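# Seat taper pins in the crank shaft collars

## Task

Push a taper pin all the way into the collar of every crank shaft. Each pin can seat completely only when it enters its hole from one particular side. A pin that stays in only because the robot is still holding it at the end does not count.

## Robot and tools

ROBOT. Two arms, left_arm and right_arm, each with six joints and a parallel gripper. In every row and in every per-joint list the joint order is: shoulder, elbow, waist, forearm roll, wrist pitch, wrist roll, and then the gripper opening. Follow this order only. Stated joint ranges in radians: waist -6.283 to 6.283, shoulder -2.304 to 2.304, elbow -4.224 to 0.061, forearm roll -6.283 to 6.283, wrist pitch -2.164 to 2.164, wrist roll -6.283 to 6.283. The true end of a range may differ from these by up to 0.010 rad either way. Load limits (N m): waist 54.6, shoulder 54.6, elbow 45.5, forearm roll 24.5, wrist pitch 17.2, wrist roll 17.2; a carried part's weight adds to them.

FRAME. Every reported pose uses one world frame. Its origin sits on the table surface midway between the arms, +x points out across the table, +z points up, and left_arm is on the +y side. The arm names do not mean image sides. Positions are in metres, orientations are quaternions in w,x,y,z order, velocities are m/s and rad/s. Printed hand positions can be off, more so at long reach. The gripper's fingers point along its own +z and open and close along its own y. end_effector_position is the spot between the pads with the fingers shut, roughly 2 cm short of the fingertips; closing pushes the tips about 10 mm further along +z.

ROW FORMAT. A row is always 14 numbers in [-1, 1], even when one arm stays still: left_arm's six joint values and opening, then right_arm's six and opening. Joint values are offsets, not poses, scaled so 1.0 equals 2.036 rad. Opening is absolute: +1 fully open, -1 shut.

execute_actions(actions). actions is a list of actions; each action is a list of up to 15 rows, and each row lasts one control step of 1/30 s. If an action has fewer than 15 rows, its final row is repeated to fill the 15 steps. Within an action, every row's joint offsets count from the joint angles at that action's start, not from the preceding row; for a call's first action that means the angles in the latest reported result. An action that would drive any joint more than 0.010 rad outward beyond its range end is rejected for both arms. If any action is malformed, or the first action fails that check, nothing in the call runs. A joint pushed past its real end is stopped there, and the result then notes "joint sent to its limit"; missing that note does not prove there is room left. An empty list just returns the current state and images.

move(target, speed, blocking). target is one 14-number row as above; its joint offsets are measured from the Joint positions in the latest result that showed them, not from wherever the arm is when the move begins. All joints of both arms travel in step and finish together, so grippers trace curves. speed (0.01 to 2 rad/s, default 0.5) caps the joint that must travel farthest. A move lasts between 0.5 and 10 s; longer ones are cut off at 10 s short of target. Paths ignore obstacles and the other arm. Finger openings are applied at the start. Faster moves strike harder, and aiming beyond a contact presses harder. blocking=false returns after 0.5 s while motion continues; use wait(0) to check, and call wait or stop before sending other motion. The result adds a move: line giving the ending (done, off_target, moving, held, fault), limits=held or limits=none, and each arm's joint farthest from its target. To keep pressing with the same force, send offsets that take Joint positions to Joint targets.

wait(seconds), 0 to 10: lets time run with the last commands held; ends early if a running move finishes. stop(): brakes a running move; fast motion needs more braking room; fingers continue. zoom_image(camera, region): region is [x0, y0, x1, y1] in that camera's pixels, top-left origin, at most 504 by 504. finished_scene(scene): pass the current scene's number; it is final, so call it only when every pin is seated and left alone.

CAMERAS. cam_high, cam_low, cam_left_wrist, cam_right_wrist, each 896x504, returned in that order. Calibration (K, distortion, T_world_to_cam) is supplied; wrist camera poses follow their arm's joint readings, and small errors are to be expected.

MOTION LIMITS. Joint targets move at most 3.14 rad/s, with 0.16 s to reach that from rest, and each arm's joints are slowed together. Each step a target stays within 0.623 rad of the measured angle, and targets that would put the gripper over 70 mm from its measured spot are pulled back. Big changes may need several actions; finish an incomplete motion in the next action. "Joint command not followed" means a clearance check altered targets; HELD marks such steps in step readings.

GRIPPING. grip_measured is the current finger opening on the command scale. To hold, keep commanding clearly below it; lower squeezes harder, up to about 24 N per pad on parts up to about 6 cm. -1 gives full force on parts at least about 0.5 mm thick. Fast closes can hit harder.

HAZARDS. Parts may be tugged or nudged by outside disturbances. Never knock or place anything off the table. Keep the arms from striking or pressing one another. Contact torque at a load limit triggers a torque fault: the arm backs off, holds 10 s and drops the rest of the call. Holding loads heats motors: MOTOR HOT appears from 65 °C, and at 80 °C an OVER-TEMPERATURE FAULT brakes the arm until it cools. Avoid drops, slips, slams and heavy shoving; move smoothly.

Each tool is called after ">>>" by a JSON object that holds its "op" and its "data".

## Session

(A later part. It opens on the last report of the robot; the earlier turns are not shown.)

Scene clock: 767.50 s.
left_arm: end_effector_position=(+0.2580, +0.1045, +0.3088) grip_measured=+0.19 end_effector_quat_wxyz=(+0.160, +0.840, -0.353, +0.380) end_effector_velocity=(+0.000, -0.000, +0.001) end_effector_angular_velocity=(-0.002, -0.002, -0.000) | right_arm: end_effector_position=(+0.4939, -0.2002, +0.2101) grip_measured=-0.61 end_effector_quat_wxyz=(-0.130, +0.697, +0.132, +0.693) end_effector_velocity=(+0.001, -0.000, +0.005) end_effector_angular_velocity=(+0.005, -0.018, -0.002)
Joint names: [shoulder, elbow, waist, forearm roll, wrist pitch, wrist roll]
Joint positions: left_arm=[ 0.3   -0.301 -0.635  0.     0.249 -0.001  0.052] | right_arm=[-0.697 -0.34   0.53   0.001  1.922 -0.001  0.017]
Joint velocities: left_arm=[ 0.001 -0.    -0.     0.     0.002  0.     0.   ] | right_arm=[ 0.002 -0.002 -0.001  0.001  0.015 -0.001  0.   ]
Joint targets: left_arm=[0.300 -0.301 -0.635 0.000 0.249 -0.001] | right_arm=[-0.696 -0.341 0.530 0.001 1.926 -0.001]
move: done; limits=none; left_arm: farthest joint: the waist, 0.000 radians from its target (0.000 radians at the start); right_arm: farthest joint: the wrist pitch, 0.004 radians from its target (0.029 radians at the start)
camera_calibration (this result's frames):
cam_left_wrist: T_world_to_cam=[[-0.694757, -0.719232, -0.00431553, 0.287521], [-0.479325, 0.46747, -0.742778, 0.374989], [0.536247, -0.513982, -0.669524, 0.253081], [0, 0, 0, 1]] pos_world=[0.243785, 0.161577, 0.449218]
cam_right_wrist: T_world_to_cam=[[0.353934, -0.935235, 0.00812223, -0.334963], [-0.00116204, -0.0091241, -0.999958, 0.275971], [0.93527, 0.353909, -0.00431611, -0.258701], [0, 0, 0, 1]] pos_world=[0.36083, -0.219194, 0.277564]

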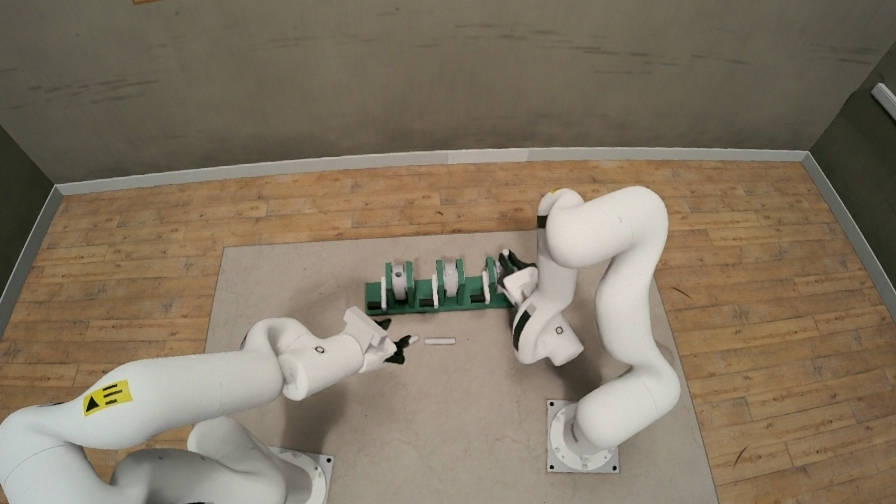

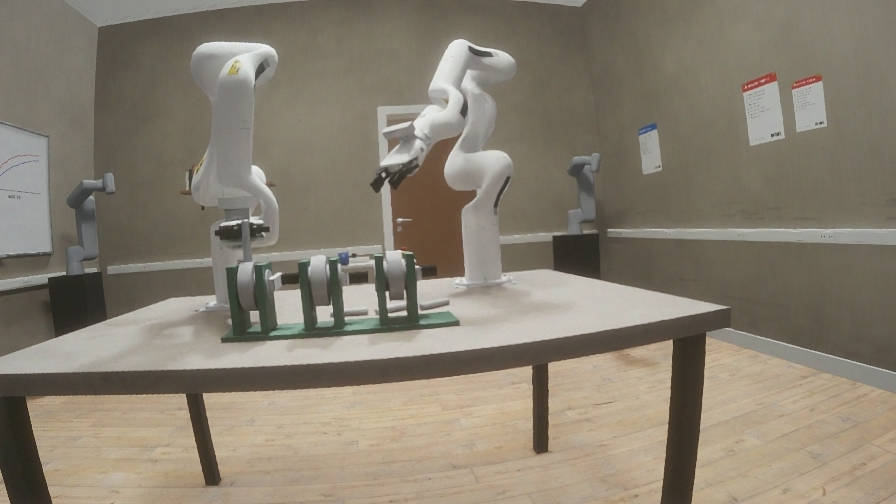

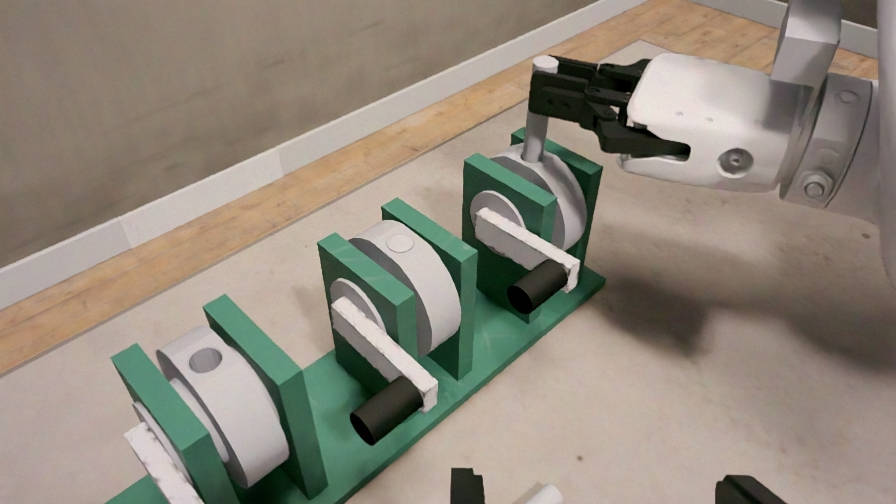

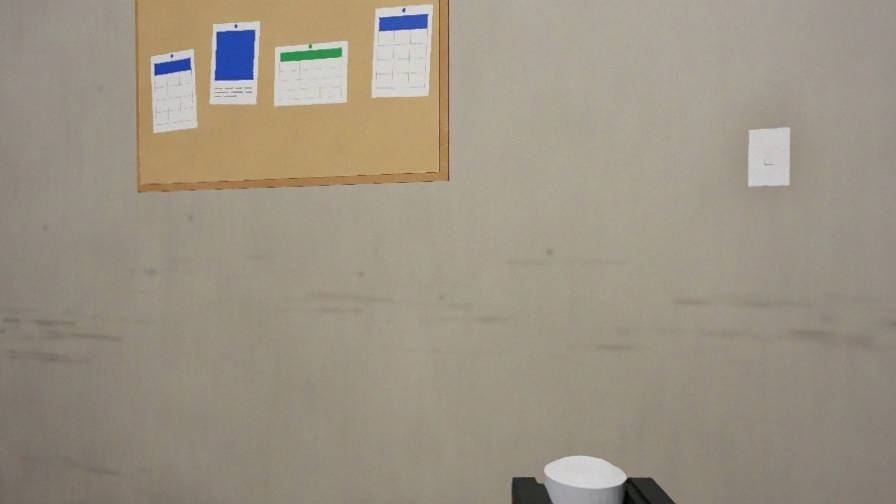

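In. Another 18 mm, then release.

>>> {"op": "move", "data": {"target": [0,0,0,0,0,0,0.2,-0.037,-0.0135,0,0,0.0255,0,-1], "speed": 0.03}}

>>> {"op": "execute_actions", "data": {"actions": [[[0,0,0,0,0,0,0.2,0,0,0,0,0,0,-0.2]],[[0,0,0,0,0,0,0.2,0,0,0,0,0,0,-0.2]]]}}

Scene clock: 778.63 s.
left_arm: end_effector_position=(+0.2580, +0.1045, +0.3088) grip_measured=+0.19 end_effector_quat_wxyz=(+0.160, +0.840, -0.353, +0.380) end_effector_velocity=(+0.000, +0.000, -0.000) end_effector_angular_velocity=(+0.000, +0.001, +0.001) | right_arm: end_effector_position=(+0.4941, -0.2000, +0.1925) grip_measured=-0.61 end_effector_quat_wxyz=(-0.131, +0.695, +0.131, +0.695) end_effector_velocity=(-0.000, +0.001, -0.001) end_effector_angular_velocity=(-0.001, +0.003, +0.002)
Joint names: [shoulder, elbow, waist, forearm roll, wrist pitch, wrist roll]
Joint positions: left_arm=[ 0.3   -0.301 -0.635  0.     0.249 -0.001  0.052] | right_arm=[-0.772 -0.368  0.53   0.     1.974 -0.001  0.017]
Joint velocities: left_arm=[-0.001  0.     0.001 -0.001  0.001  0.    -0.   ] | right_arm=[-0.     0.     0.002  0.    -0.003 -0.     0.   ]
Joint targets: left_arm=[0.300 -0.301 -0.635 0.000 0.249 -0.001] | right_arm=[-0.772 -0.368 0.530 0.001 1.974 -0.001]
move: done; limits=none; left_arm: farthest joint: the waist, 0.000 radians from its target (0.000 radians at the start); right_arm: farthest joint: the forearm roll, 0.001 radians from its target (0.000 radians at the start)
camera_calibration (this result's frames):
cam_left_wrist: T_world_to_cam=[[-0.694757, -0.719232, -0.0043154, 0.287521], [-0.479325, 0.46747, -0.742778, 0.374989], [0.536247, -0.513982, -0.669524, 0.253081], [0, 0, 0, 1]] pos_world=[0.243785, 0.161577, 0.449218]
cam_right_wrist: T_world_to_cam=[[0.354034, -0.935198, 0.00804321, -0.334794], [0.00305113, -0.00744521, -0.999968, 0.256586], [0.935227, 0.354048, 0.000217552, -0.259883], [0, 0, 0, 1]] pos_world=[0.360795, -0.219178, 0.259327]

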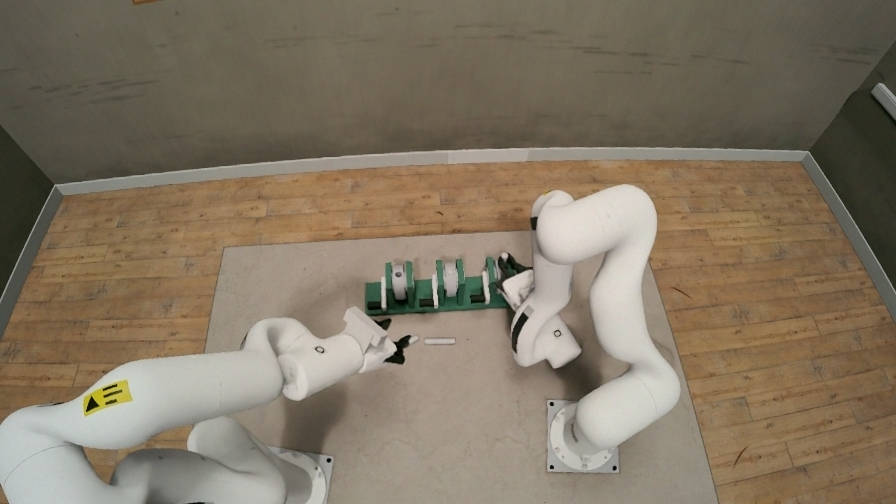

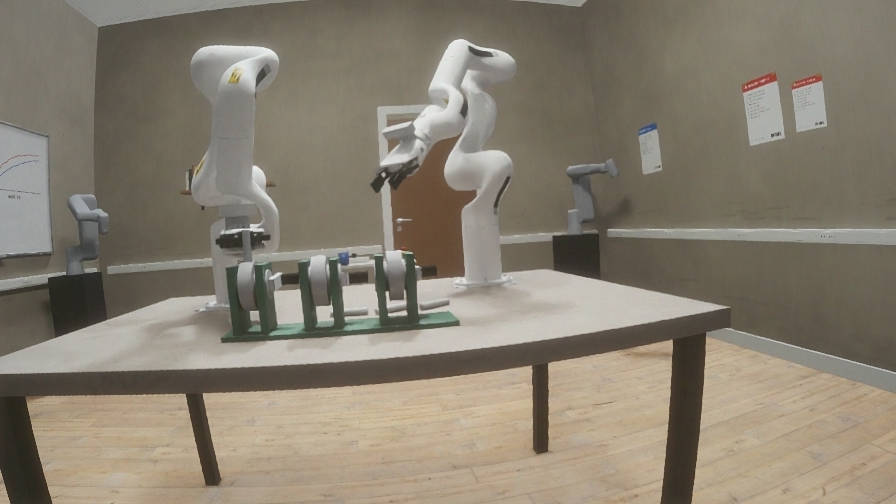

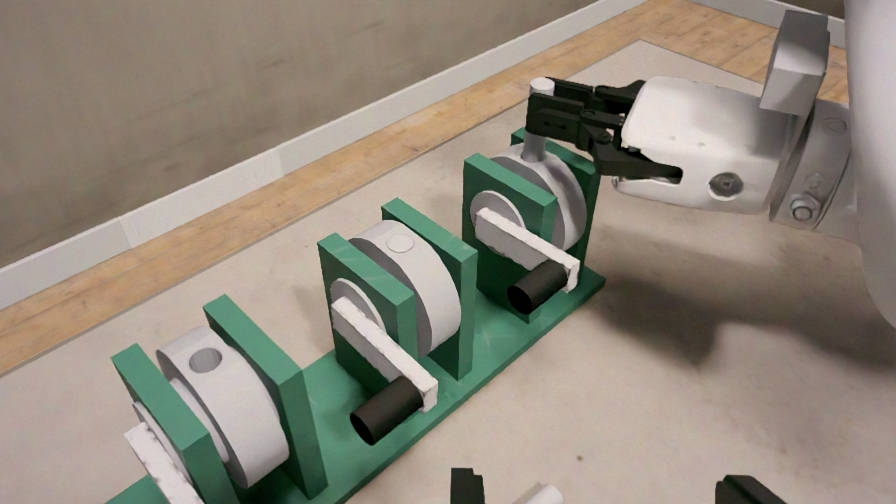

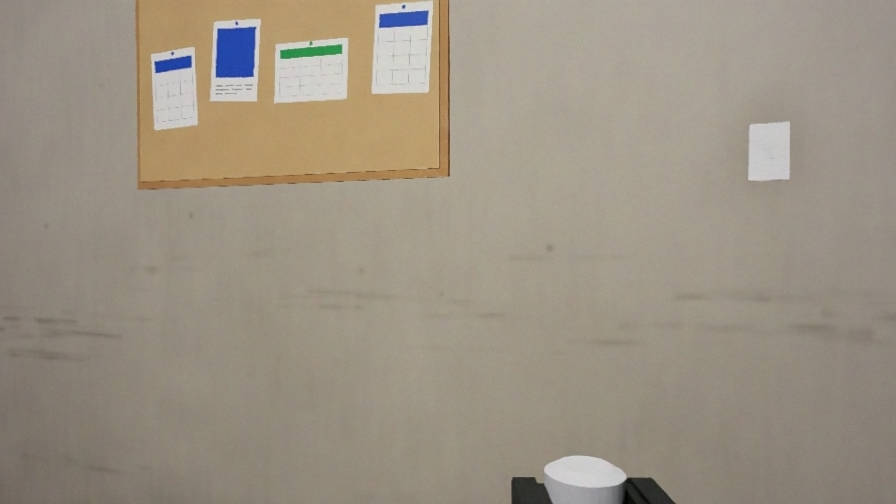

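Scene clock: 779.63 s.
left_arm: end_effector_position=(+0.2580, +0.1045, +0.3088) grip_measured=+0.19 end_effector_quat_wxyz=(+0.160, +0.840, -0.353, +0.380) end_effector_velocity=(-0.000, -0.000, -0.000) end_effector_angular_velocity=(+0.000, +0.000, -0.001) | right_arm: end_effector_position=(+0.4941, -0.2001, +0.1924) grip_measured=-0.21 end_effector_quat_wxyz=(-0.131, +0.695, +0.131, +0.694) end_effector_velocity=(+0.000, -0.000, -0.000) end_effector_angular_velocity=(-0.000, +0.000, -0.000)
Joint names: [shoulder, elbow, waist, forearm roll, wrist pitch, wrist roll]
Joint positions: left_arm=[ 0.3   -0.301 -0.635  0.     0.249 -0.001  0.052] | right_arm=[-0.772 -0.368  0.53   0.001  1.974 -0.001  0.035]
Joint velocities: left_arm=[ 0.    -0.    -0.001 -0.    -0.    -0.    -0.   ] | right_arm=[-0. -0. -0. -0.  0. -0. -0.]
Joint targets: left_arm=[0.300 -0.301 -0.635 0.000 0.249 -0.001] | right_arm=[-0.772 -0.368 0.530 0.001 1.974 -0.001]
Step readings (joint positions; steps 1 to 15: 1st action; 16 to 30: 2nd action):
0: left_arm=[0.300 -0.301 -0.635 0.000 0.249 -0.001] | right_arm=[-0.772 -0.368 0.530 0.000 1.974 -0.001]
1: left_arm=[0.300 -0.301 -0.635 0.000 0.249 -0.001] | right_arm=[-0.772 -0.368 0.530 0.000 1.974 -0.001]
2: left_arm=[0.300 -0.301 -0.635 0.000 0.249 -0.001] | right_arm=[-0.772 -0.367 0.529 0.001 1.973 -0.001]
4: left_arm=[0.300 -0.301 -0.635 0.000 0.249 -0.001] | right_arm=[-0.773 -0.367 0.529 0.002 1.972 -0.001]
8: left_arm=[0.300 -0.301 -0.635 0.000 0.249 -0.001] | right_arm=[-0.772 -0.367 0.529 0.001 1.973 -0.001]
15: left_arm=[0.300 -0.301 -0.635 0.000 0.249 -0.001] | right_arm=[-0.772 -0.368 0.530 0.001 1.974 -0.001]
16: left_arm=[0.300 -0.301 -0.635 0.000 0.249 -0.001] | right_arm=[-0.772 -0.368 0.530 0.001 1.974 -0.001]
17: left_arm=[0.300 -0.301 -0.635 0.000 0.249 -0.001] | right_arm=[-0.772 -0.368 0.530 0.001 1.974 -0.001]
19: left_arm=[0.300 -0.301 -0.635 0.000 0.249 -0.001] | right_arm=[-0.772 -0.368 0.530 0.001 1.974 -0.001]
23: left_arm=[0.300 -0.301 -0.635 0.000 0.249 -0.001] | right_arm=[-0.772 -0.368 0.530 0.001 1.974 -0.001]
30: Joint positions above
camera_calibration (this result's frames):
cam_left_wrist: T_world_to_cam=[[-0.694757, -0.719232, -0.0043153, 0.287521], [-0.479325, 0.46747, -0.742778, 0.374989], [0.536247, -0.513982, -0.669524, 0.253081], [0, 0, 0, 1]] pos_world=[0.243785, 0.161577, 0.449218]
cam_right_wrist: T_world_to_cam=[[0.353837, -0.935271, 0.00819977, -0.334814], [0.00274426, -0.00772875, -0.999966, 0.256575], [0.935303, 0.353848, -0.000168095, -0.259846], [0, 0, 0, 1]] pos_world=[0.360801, -0.219213, 0.259268]

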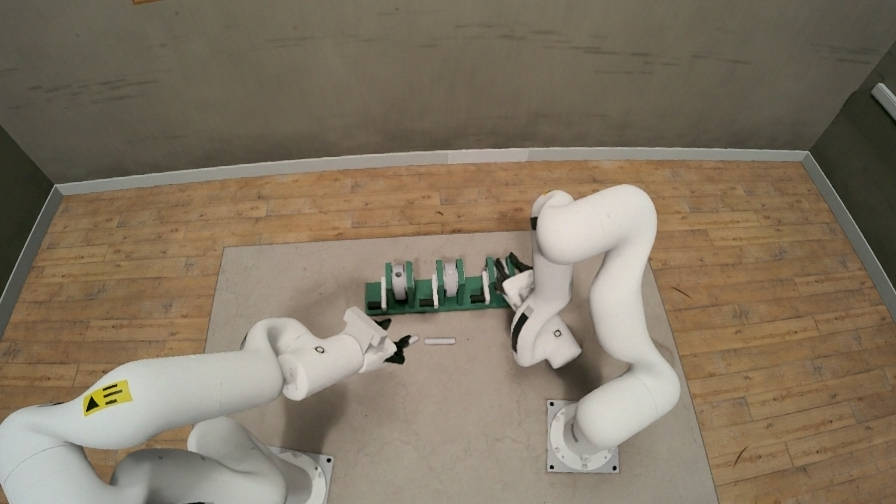

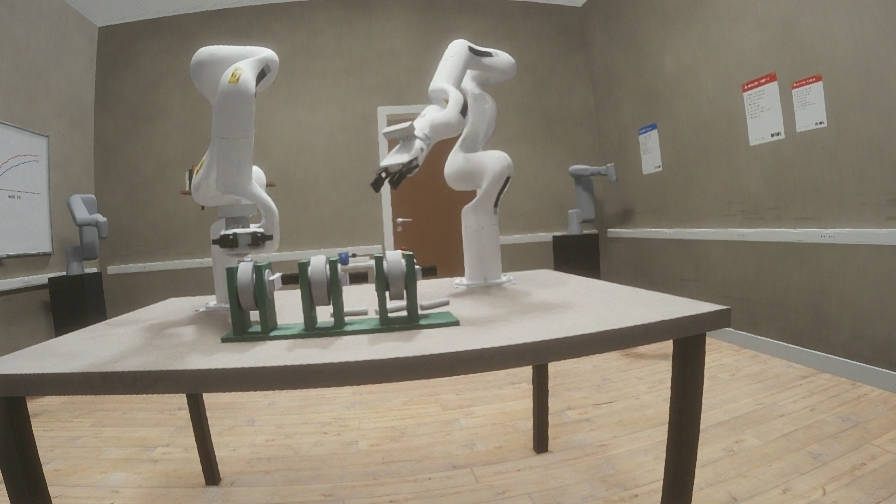

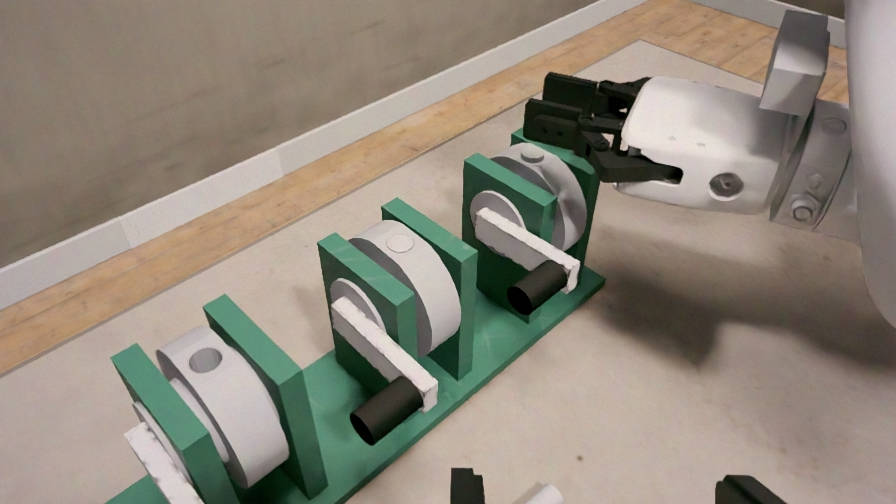

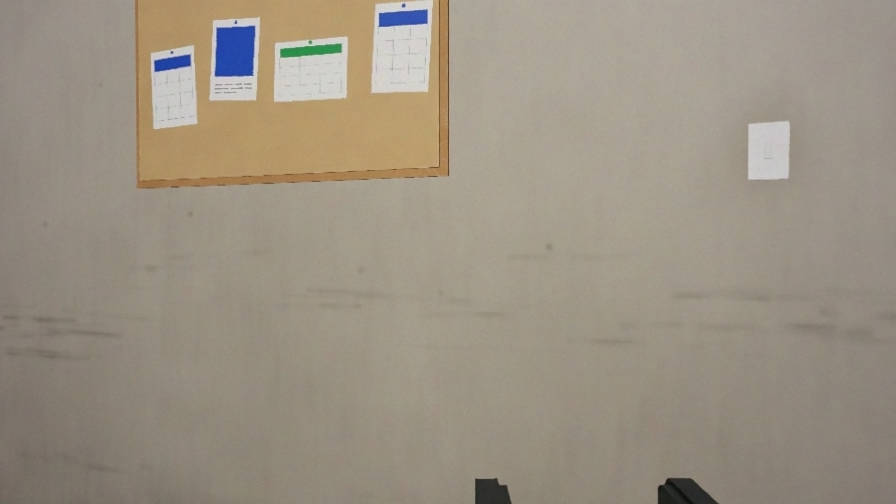

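>>> {"op": "execute_actions", "data": {"actions": [[[0,0,0,0,0,0,0.2,0,0,0,0,0,0,-1]],[[0,0,0,0,0,0,0.2,0,0,0,0,0,0,-1]]]}}

>>> {"op": "move", "data": {"target": [0,0,0,0,0,0,0.2,0,0,0,0,-0.062,0,-1], "speed": 0.05}}

>>> {"op": "zoom_image", "data": {"camera": "cam_low", "region": [200,200,300,300]}}

Scene clock: 804.07 s.
left_arm: end_effector_position=(+0.2580, +0.1045, +0.3088) grip_measured=+0.19 end_effector_quat_wxyz=(+0.160, +0.840, -0.353, +0.380) end_effector_velocity=(+0.000, +0.000, -0.000) end_effector_angular_velocity=(-0.000, +0.001, +0.002) | right_arm: end_effector_position=(+0.4941, -0.2001, +0.1924) grip_measured=-1.00 end_effector_quat_wxyz=(-0.131, +0.695, +0.131, +0.694) end_effector_velocity=(-0.000, -0.000, +0.001) end_effector_angular_velocity=(+0.001, -0.002, -0.000)
Joint names: [shoulder, elbow, waist, forearm roll, wrist pitch, wrist roll]
Joint positions: left_arm=[ 0.3   -0.301 -0.635  0.     0.249 -0.001  0.052] | right_arm=[-0.772 -0.368  0.53   0.001  1.974 -0.001  0.   ]
Joint velocities: left_arm=[ 0.     0.     0.001 -0.001 -0.    -0.     0.   ] | right_arm=[ 0.002  0.001 -0.     0.     0.001  0.     0.   ]
Joint targets: left_arm=[0.300 -0.301 -0.635 0.000 0.249 -0.001] | right_arm=[-0.772 -0.368 0.530 0.001 1.974 -0.001]
Step readings (joint positions; steps 1 to 15: 1st action; 16 to 30: 2nd action):
0: left_arm=[0.300 -0.301 -0.635 0.000 0.249 -0.001] | right_arm=[-0.772 -0.368 0.530 0.001 1.974 -0.001]
1: left_arm=[0.300 -0.301 -0.635 0.000 0.249 -0.001] | right_arm=[-0.772 -0.368 0.530 0.001 1.974 -0.001]
2: left_arm=[0.300 -0.301 -0.635 0.000 0.249 -0.001] | right_arm=[-0.772 -0.368 0.530 0.001 1.974 -0.001]
4: left_arm=[0.300 -0.301 -0.635 0.000 0.249 -0.001] | right_arm=[-0.772 -0.368 0.530 0.001 1.974 -0.001]
8: left_arm=[0.300 -0.301 -0.635 0.000 0.249 -0.001] | right_arm=[-0.772 -0.368 0.530 0.001 1.974 -0.001]
15: left_arm=[0.300 -0.301 -0.635 0.000 0.249 -0.001] | right_arm=[-0.772 -0.368 0.530 0.001 1.974 -0.001]
16: left_arm=[0.300 -0.301 -0.635 0.000 0.249 -0.001] | right_arm=[-0.772 -0.368 0.530 0.001 1.974 -0.001]
17: left_arm=[0.300 -0.301 -0.635 0.000 0.249 -0.001] | right_arm=[-0.772 -0.368 0.530 0.001 1.974 -0.001]
19: left_arm=[0.300 -0.301 -0.635 0.000 0.249 -0.001] | right_arm=[-0.772 -0.368 0.530 0.001 1.974 -0.001]
23: left_arm=[0.300 -0.301 -0.635 0.000 0.249 -0.001] | right_arm=[-0.772 -0.368 0.530 0.001 1.974 -0.001]
30: Joint positions above
camera_calibration (this result's frames):
cam_left_wrist: T_world_to_cam=[[-0.694756, -0.719232, -0.0043152, 0.287521], [-0.479325, 0.46747, -0.742778, 0.374989], [0.536247, -0.513982, -0.669524, 0.253081], [0, 0, 0, 1]] pos_world=[0.243785, 0.161578, 0.449218]
cam_right_wrist: T_world_to_cam=[[0.353837, -0.935271, 0.00819976, -0.334814], [0.00274425, -0.00772873, -0.999966, 0.256575], [0.935303, 0.353848, -0.000168096, -0.259846], [0, 0, 0, 1]] pos_world=[0.360801, -0.219213, 0.259268]

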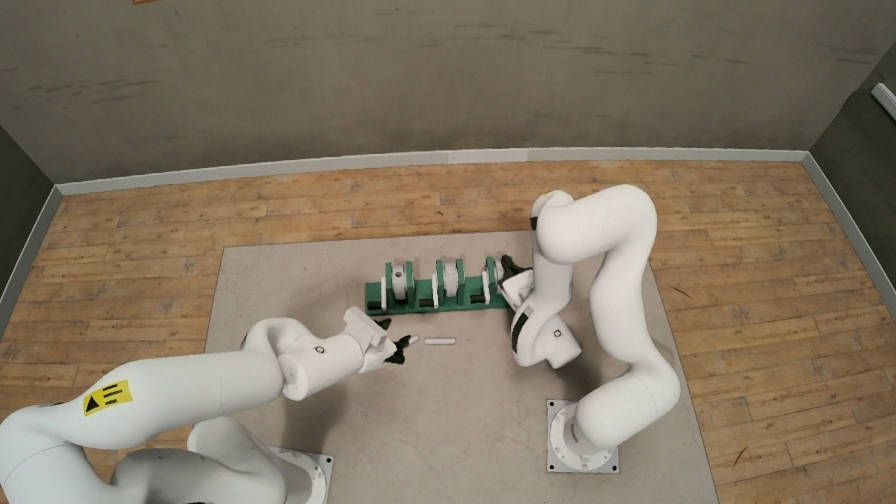

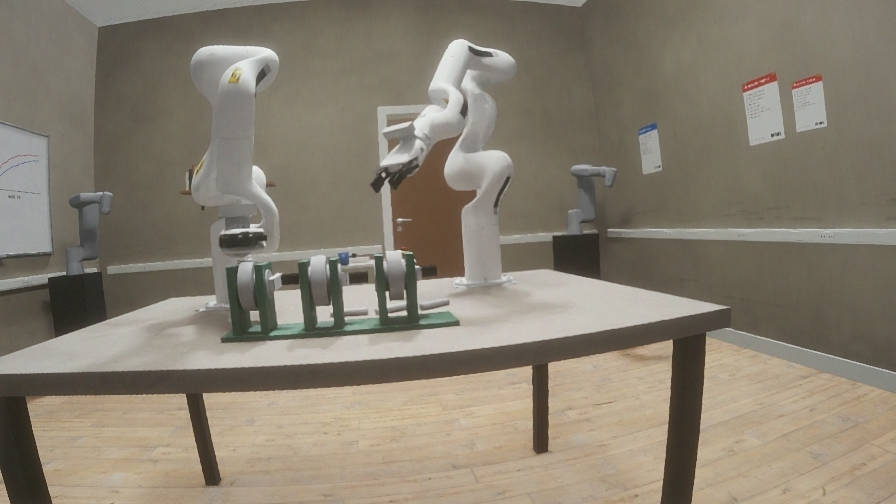

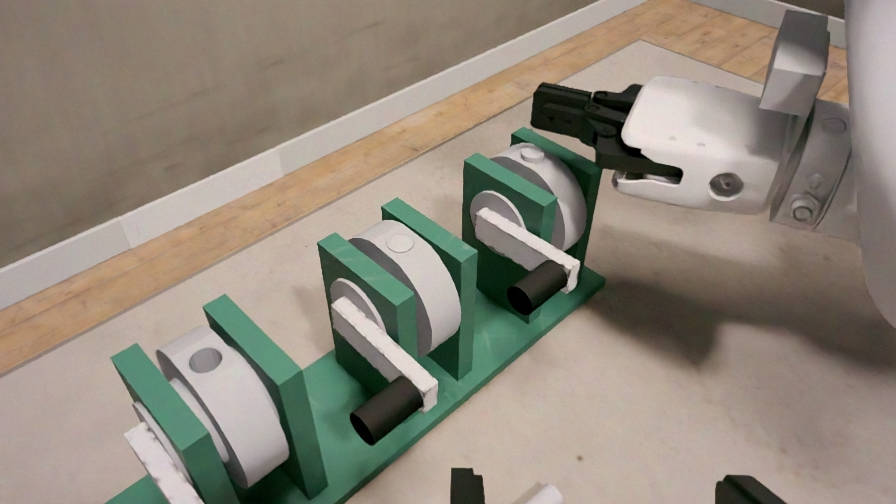

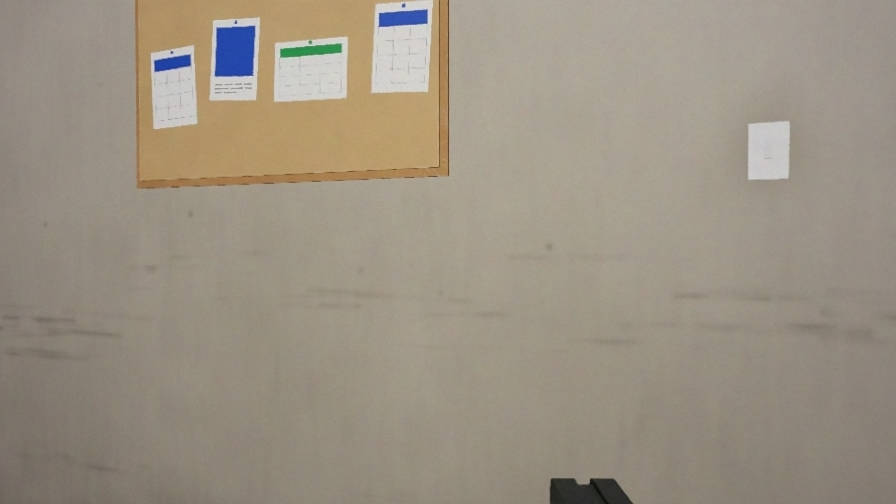

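Scene clock: 806.83 s.
left_arm: end_effector_position=(+0.2580, +0.1045, +0.3088) grip_measured=+0.19 end_effector_quat_wxyz=(+0.160, +0.840, -0.353, +0.380) end_effector_velocity=(-0.000, -0.000, +0.001) end_effector_angular_velocity=(-0.001, -0.001, -0.001) | right_arm: end_effector_position=(+0.4934, -0.2004, +0.1683) grip_measured=-1.00 end_effector_quat_wxyz=(-0.124, +0.729, +0.138, +0.659) end_effector_velocity=(-0.000, -0.000, +0.000) end_effector_angular_velocity=(-0.000, -0.001, +0.000)
Joint names: [shoulder, elbow, waist, forearm roll, wrist pitch, wrist roll]
Joint positions: left_arm=[ 0.3   -0.301 -0.635  0.     0.249 -0.001  0.052] | right_arm=[-0.772 -0.368  0.53   0.001  1.873 -0.001  0.   ]
Joint velocities: left_arm=[ 0.002 -0.    -0.001 -0.    -0.    -0.     0.   ] | right_arm=[ 0.     0.001 -0.    -0.     0.002 -0.001  0.   ]
Joint targets: left_arm=[0.300 -0.301 -0.635 0.000 0.249 -0.001] | right_arm=[-0.772 -0.368 0.530 0.001 1.848 -0.001]
move: off_target (right_arm); limits=none; left_arm: farthest joint: the waist, 0.000 radians from its target (0.000 radians at the start); right_arm: farthest joint: the wrist pitch, 0.025 radians from its target (0.126 radians at the start)
camera_calibration (this result's frames):
cam_left_wrist: T_world_to_cam=[[-0.694756, -0.719232, -0.00431518, 0.287521], [-0.479325, 0.46747, -0.742778, 0.374989], [0.536247, -0.513982, -0.669524, 0.253081], [0, 0, 0, 1]] pos_world=[0.243785, 0.161578, 0.449218]
cam_right_wrist: T_world_to_cam=[[0.354534, -0.934997, 0.00927981, -0.335135], [-0.0896069, -0.0438528, -0.995011, 0.26997], [0.93074, 0.351934, -0.0993294, -0.240463], [0, 0, 0, 1]] pos_world=[0.366816, -0.216884, 0.247848]

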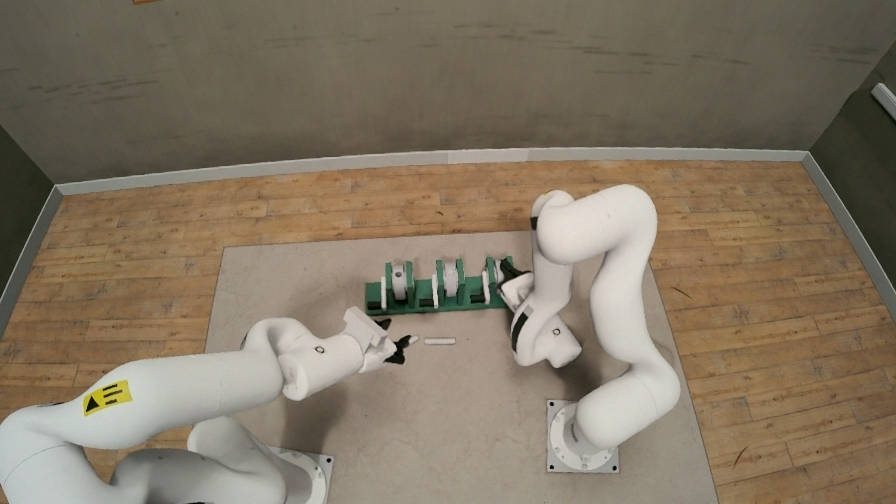

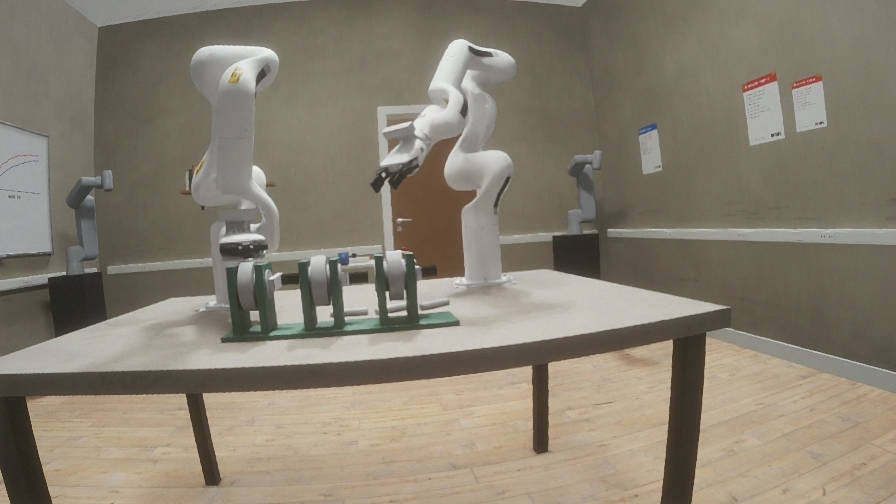

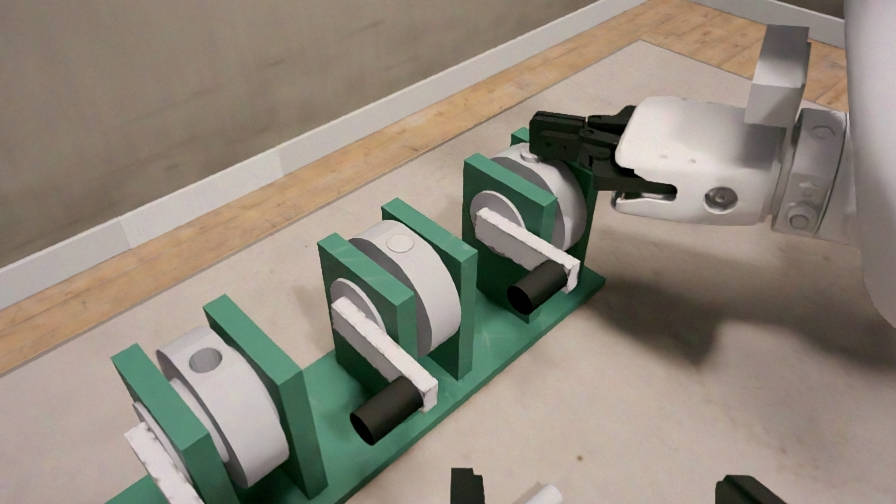

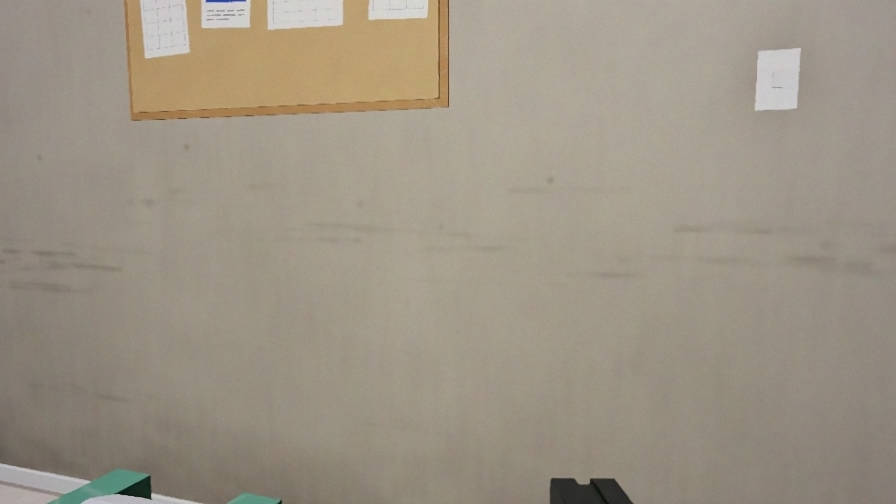

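Region (200, 200, 300, 300) of cam_low's 896x504 image, scaled by 5.040, with more detail than that image has.

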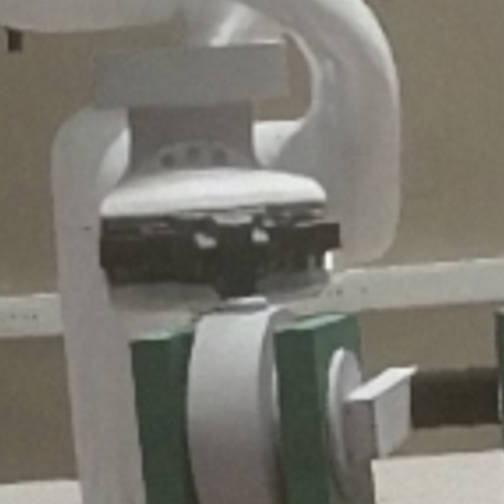

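>>> {"op": "move", "data": {"target": [0,0,0,0,0,0,0.2,0,0,0,0,-0.035,0,-1], "speed": 0.04}}

>>> {"op": "move", "data": {"target": [0,0,0,0,0,0,0.2,0.06,0,0,0,0.03,0,-1], "speed": 0.1}}

>>> {"op": "zoom_image", "data": {"camera": "cam_left_wrist", "region": [340,100,620,300]}}

Scene clock: 830.90 s.
left_arm: end_effector_position=(+0.2580, +0.1045, +0.3088) grip_measured=+0.19 end_effector_quat_wxyz=(+0.160, +0.840, -0.353, +0.380) end_effector_velocity=(-0.000, +0.000, -0.000) end_effector_angular_velocity=(+0.002, +0.002, -0.000) | right_arm: end_effector_position=(+0.4948, -0.2000, +0.1802) grip_measured=-1.00 end_effector_quat_wxyz=(-0.127, +0.714, +0.135, +0.675) end_effector_velocity=(-0.001, -0.000, -0.001) end_effector_angular_velocity=(-0.002, +0.003, +0.000)
Joint names: [shoulder, elbow, waist, forearm roll, wrist pitch, wrist roll]
Joint positions: left_arm=[ 0.3   -0.301 -0.635  0.     0.249 -0.001  0.052] | right_arm=[-0.768 -0.369  0.529  0.001  1.915 -0.001  0.   ]
Joint velocities: left_arm=[-0.    -0.     0.     0.001 -0.002 -0.    -0.   ] | right_arm=[-0.002  0.001 -0.    -0.001 -0.001 -0.001  0.   ]
Joint targets: left_arm=[0.300 -0.301 -0.635 0.000 0.249 -0.001] | right_arm=[-0.768 -0.369 0.529 0.001 1.915 -0.001]
TORQUE FAULT: the external load on the wrist pitch of the right arm reached its load limit, and that arm stopped for 10 seconds. That time counts as 18 of the actions that you can send in this scene. A torque fault stops only its own arm. That arm's remaining commands of this call were not run. The wrist pitch of that arm moved back by up to 3 degrees. That arm holds there, with its grip as last carried out, and accepts commands again: back off and push less far. That arm stops again, at the same cost, whenever a joint's load reaches its limit.
move: fault (right_arm); limits=none; left_arm: farthest joint: the waist, 0.000 radians from its target (0.000 radians at the start); right_arm: farthest joint: the wrist pitch, 0.113 radians from its target (0.072 radians at the start)
camera_calibration (this result's frames):
cam_left_wrist: T_world_to_cam=[[-0.694756, -0.719232, -0.00431519, 0.287521], [-0.479325, 0.46747, -0.742778, 0.374989], [0.536247, -0.513982, -0.669524, 0.253081], [0, 0, 0, 1]] pos_world=[0.243785, 0.161578, 0.449218]
cam_right_wrist: T_world_to_cam=[[0.353875, -0.93525, 0.00890617, -0.334991], [-0.0474031, -0.0274446, -0.998499, 0.264999], [0.934091, 0.352922, -0.0540457, -0.250462], [0, 0, 0, 1]] pos_world=[0.365061, -0.217634, 0.254048]

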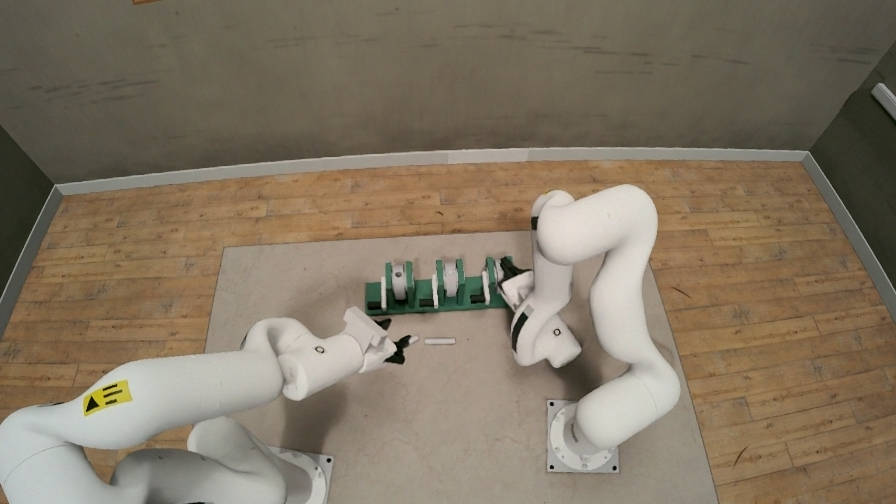

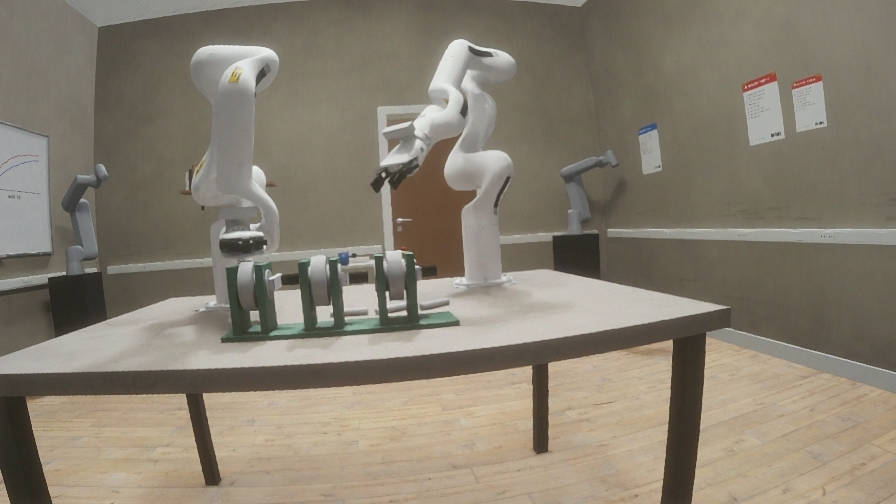

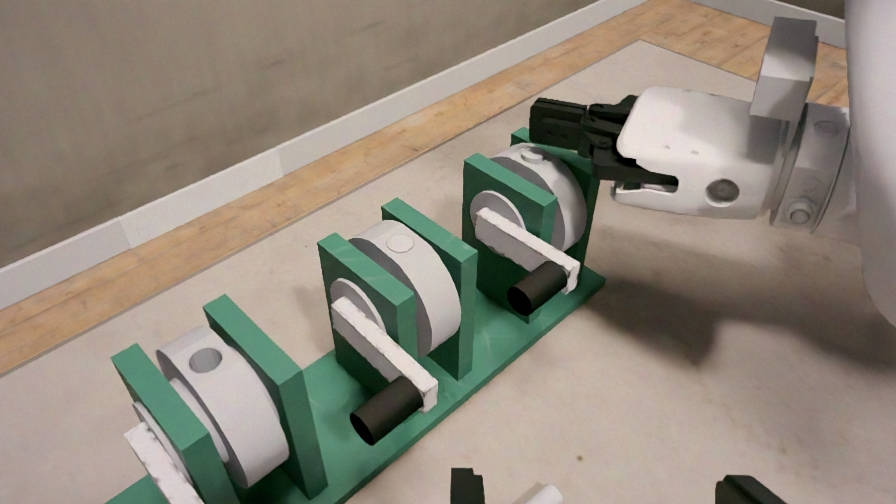

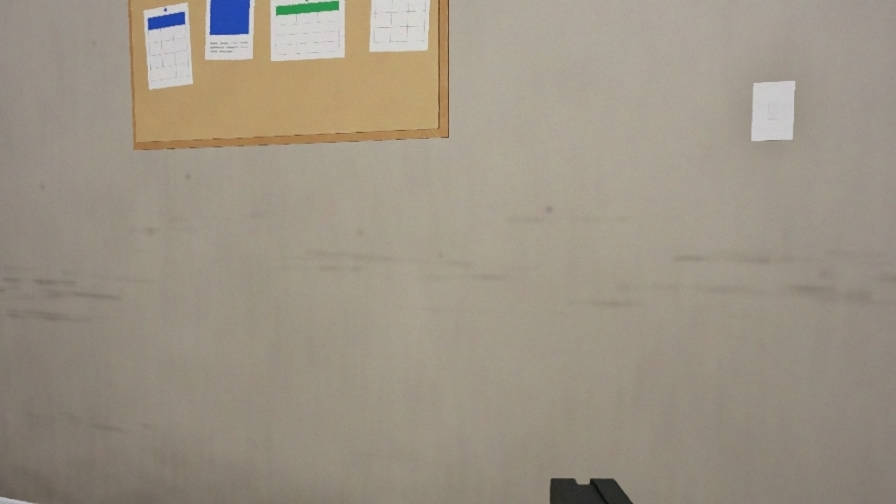

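not run: a fault stop came before this call.

Region (340, 100, 620, 300) of cam_left_wrist's 896x504 image, scaled by 1.800, with more detail than that image has; it fills the top 360 rows of this view, and the rest is white.

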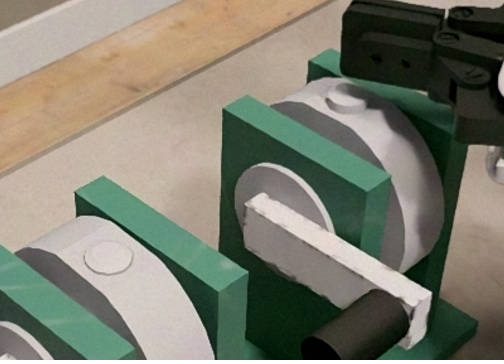

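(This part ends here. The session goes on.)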